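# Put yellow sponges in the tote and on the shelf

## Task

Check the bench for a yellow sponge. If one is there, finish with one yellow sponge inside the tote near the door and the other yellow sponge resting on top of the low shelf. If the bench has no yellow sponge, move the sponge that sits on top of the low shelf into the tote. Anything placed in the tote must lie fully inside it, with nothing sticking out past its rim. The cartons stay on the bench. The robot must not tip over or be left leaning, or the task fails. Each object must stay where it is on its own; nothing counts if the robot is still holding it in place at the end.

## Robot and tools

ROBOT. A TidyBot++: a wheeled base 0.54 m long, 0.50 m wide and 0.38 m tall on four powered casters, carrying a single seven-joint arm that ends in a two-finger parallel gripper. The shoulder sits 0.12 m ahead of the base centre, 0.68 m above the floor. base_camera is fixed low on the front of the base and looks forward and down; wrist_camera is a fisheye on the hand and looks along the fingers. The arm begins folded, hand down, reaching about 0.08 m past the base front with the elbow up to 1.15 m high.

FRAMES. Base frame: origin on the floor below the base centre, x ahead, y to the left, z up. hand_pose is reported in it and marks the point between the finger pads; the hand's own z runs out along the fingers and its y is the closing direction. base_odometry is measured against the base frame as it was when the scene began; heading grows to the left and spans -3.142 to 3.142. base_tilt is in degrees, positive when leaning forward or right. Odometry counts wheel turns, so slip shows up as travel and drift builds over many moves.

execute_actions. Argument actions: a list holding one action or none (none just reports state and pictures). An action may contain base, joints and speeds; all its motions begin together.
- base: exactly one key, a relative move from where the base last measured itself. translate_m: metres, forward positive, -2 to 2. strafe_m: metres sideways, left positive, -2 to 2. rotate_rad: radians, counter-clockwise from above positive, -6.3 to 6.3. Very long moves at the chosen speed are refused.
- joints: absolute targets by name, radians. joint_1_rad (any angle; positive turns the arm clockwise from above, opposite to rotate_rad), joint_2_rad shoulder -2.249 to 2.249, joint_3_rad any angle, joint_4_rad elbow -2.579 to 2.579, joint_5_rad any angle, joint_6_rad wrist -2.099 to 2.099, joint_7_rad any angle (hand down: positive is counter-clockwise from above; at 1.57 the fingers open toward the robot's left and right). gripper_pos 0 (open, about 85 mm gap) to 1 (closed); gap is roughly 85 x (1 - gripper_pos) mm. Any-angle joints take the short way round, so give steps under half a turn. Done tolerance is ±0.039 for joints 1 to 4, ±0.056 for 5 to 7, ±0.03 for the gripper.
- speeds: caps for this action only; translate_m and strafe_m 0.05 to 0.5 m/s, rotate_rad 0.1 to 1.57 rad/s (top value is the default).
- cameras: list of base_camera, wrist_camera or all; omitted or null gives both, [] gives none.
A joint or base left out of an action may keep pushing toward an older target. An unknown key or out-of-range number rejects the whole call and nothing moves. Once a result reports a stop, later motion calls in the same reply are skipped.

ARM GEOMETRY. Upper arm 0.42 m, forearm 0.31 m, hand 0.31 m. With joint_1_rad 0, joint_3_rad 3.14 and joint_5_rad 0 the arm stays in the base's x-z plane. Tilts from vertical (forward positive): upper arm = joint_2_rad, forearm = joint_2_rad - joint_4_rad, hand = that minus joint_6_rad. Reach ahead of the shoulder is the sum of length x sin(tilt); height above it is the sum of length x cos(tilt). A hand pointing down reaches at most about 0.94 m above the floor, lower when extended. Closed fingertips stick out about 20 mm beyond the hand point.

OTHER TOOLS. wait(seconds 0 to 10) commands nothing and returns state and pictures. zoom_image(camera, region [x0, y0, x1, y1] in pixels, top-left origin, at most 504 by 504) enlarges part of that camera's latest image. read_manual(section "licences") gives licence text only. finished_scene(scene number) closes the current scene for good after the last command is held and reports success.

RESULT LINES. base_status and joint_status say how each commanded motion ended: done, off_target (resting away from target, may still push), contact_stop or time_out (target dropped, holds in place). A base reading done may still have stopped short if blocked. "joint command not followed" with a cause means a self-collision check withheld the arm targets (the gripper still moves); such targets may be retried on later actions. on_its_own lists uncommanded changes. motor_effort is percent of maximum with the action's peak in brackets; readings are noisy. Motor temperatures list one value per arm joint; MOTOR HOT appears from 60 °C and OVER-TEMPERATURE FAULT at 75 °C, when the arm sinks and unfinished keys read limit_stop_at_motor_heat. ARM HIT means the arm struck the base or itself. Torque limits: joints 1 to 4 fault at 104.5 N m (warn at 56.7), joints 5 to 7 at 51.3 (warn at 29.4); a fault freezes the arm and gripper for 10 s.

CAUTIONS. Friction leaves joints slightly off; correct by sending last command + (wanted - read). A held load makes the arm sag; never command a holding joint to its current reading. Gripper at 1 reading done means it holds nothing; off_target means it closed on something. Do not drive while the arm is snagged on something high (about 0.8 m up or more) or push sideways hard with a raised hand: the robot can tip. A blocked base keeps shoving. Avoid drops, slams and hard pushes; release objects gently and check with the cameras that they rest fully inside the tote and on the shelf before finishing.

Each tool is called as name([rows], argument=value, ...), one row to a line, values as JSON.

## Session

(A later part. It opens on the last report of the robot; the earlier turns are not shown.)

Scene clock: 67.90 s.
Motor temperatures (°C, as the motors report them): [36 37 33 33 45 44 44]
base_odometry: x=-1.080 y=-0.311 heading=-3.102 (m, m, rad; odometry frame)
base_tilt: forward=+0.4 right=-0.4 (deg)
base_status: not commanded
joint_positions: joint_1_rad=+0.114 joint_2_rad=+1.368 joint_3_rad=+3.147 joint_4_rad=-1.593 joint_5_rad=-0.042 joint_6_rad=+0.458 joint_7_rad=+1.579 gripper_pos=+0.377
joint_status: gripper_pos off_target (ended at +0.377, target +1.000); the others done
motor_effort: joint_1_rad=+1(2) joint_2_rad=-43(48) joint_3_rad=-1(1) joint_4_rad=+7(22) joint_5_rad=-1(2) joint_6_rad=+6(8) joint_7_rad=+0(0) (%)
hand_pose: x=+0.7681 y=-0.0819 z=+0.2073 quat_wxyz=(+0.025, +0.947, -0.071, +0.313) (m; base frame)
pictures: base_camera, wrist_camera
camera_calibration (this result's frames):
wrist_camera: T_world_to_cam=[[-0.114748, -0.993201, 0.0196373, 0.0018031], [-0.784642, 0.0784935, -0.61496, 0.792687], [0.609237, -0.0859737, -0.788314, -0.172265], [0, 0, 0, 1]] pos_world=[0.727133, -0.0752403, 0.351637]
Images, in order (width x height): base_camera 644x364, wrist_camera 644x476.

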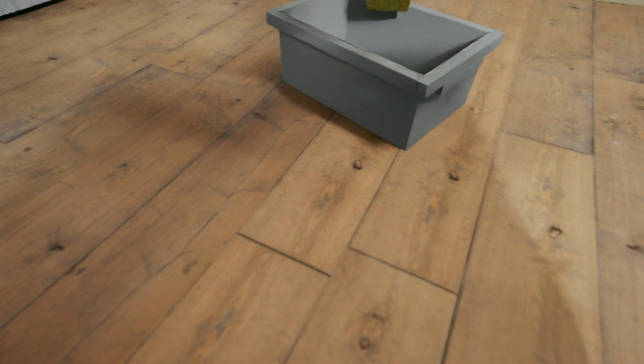

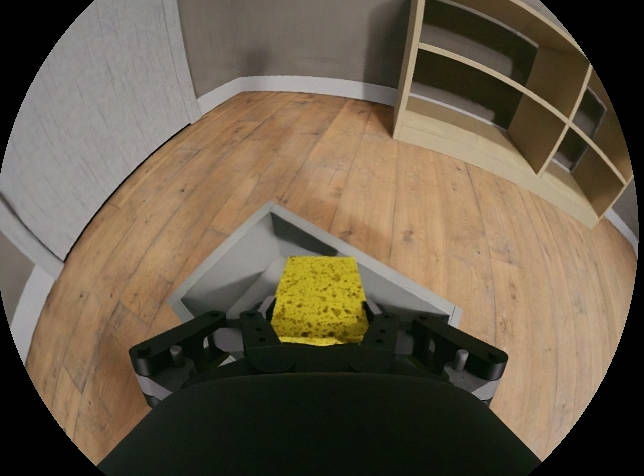

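execute_actions([
  {"joints":{"joint_2_rad":1.66,"joint_4_rad":-1.37,"joint_6_rad":0.53,"gripper_pos":1.0}},
])

Scene clock: 69.33 s.
Motor temperatures (°C, as the motors report them): [36 37 33 33 45 44 44]
base_odometry: x=-1.080 y=-0.311 heading=-3.102 (m, m, rad; odometry frame)
base_tilt: forward=+0.4 right=-0.4 (deg)
base_status: not commanded
joint_positions: joint_1_rad=+0.119 joint_2_rad=+1.631 joint_3_rad=+3.147 joint_4_rad=-1.386 joint_5_rad=-0.042 joint_6_rad=+0.503 joint_7_rad=+1.579 gripper_pos=+0.378
joint_status: gripper_pos off_target (ended at +0.378, target +1.000); the others done
motor_effort: joint_1_rad=+0(1) joint_2_rad=-41(44) joint_3_rad=-1(1) joint_4_rad=+5(7) joint_5_rad=-1(0) joint_6_rad=+5(5) joint_7_rad=+0(3) (%)
hand_pose: x=+0.7550 y=-0.0839 z=+0.0924 quat_wxyz=(+0.026, +0.949, -0.072, +0.307) (m; base frame)
pictures: base_camera, wrist_camera
camera_calibration (this result's frames):
wrist_camera: T_world_to_cam=[[-0.118492, -0.992723, 0.0214495, 0.00334895], [-0.791791, 0.0814294, -0.60534, 0.716644], [0.599189, -0.0887116, -0.795678, -0.247022], [0, 0, 0, 1]] pos_world=[0.715842, -0.076945, 0.237191]
Images, in order (width x height): base_camera 644x364, wrist_camera 644x476.

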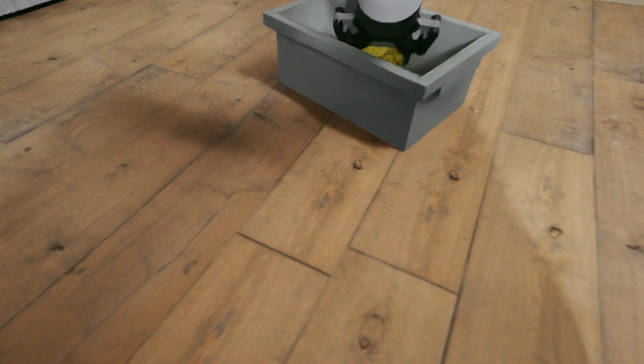

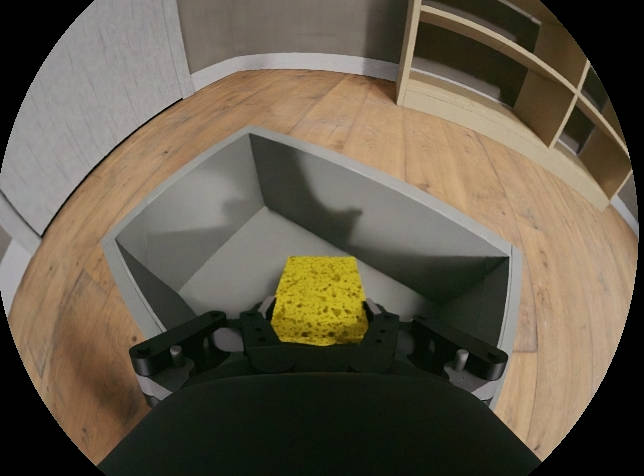

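execute_actions([
  {"joints":{"gripper_pos":0.2}},
], cameras=[])

execute_actions([
  {"joints":{"joint_2_rad":1.25,"joint_4_rad":-1.75,"joint_6_rad":0.45}},
])

Scene clock: 70.50 s.
Motor temperatures (°C, as the motors report them): [36 37 33 33 45 44 44]
base_odometry: x=-1.080 y=-0.311 heading=-3.102 (m, m, rad; odometry frame)
base_tilt: forward=+0.4 right=-0.4 (deg)
base_status: not commanded
joint_positions: joint_1_rad=+0.122 joint_2_rad=+1.631 joint_3_rad=+3.147 joint_4_rad=-1.386 joint_5_rad=-0.042 joint_6_rad=+0.503 joint_7_rad=+1.579 gripper_pos=+0.200
joint_status: all done
motor_effort: joint_1_rad=+1(0) joint_2_rad=-40(41) joint_3_rad=-1(2) joint_4_rad=+5(5) joint_5_rad=-1(1) joint_6_rad=+5(5) joint_7_rad=+0(0) (%)
hand_pose: x=+0.7550 y=-0.0857 z=+0.0925 quat_wxyz=(+0.026, +0.948, -0.074, +0.307) (m; base frame)
pictures: none
No camera images: the call's "cameras" was empty. Leave "cameras" out to get every camera's image.

Scene clock: 72.17 s.
Motor temperatures (°C, as the motors report them): [36 37 33 33 45 44 44]
base_odometry: x=-1.080 y=-0.311 heading=-3.102 (m, m, rad; odometry frame)
base_tilt: forward=+0.4 right=-0.4 (deg)
base_status: not commanded
joint_positions: joint_1_rad=+0.122 joint_2_rad=+1.256 joint_3_rad=+3.147 joint_4_rad=-1.727 joint_5_rad=-0.042 joint_6_rad=+0.485 joint_7_rad=+1.579 gripper_pos=+0.200
joint_status: all done
motor_effort: joint_1_rad=+1(0) joint_2_rad=-41(45) joint_3_rad=-1(1) joint_4_rad=+7(7) joint_5_rad=-2(1) joint_6_rad=+6(6) joint_7_rad=+0(0) (%)
hand_pose: x=+0.7499 y=-0.0852 z=+0.2526 quat_wxyz=(+0.027, +0.946, -0.075, +0.315) (m; base frame)
pictures: base_camera, wrist_camera
camera_calibration (this result's frames):
wrist_camera: T_world_to_cam=[[-0.123551, -0.992128, 0.0204354, 0.00205801], [-0.781039, 0.0845193, -0.618736, 0.805315], [0.612138, -0.0924062, -0.785333, -0.129226], [0, 0, 0, 1]] pos_world=[0.708341, -0.0779641, 0.39675]
Images, in order (width x height): base_camera 644x364, wrist_camera 644x476.

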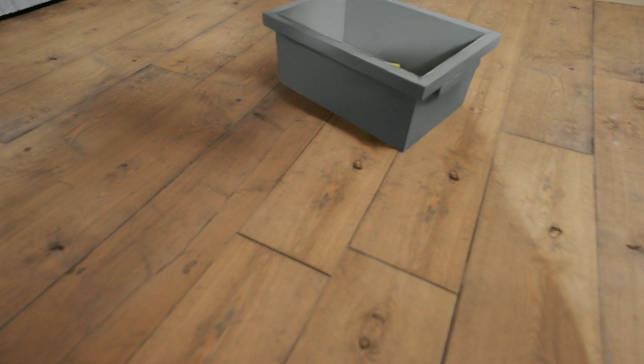

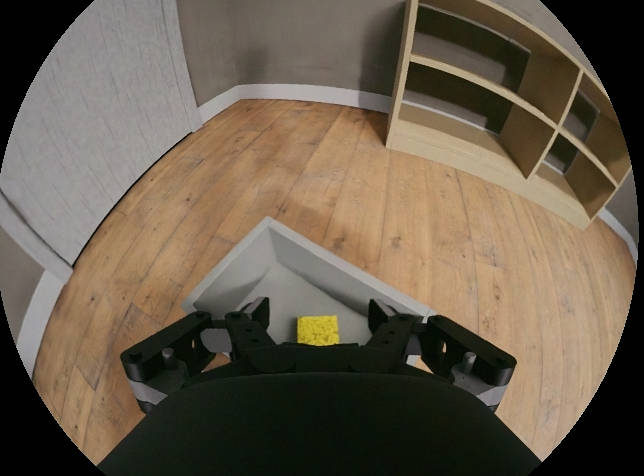

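finished_scene(scene=1)

The scene is finished: the task was done.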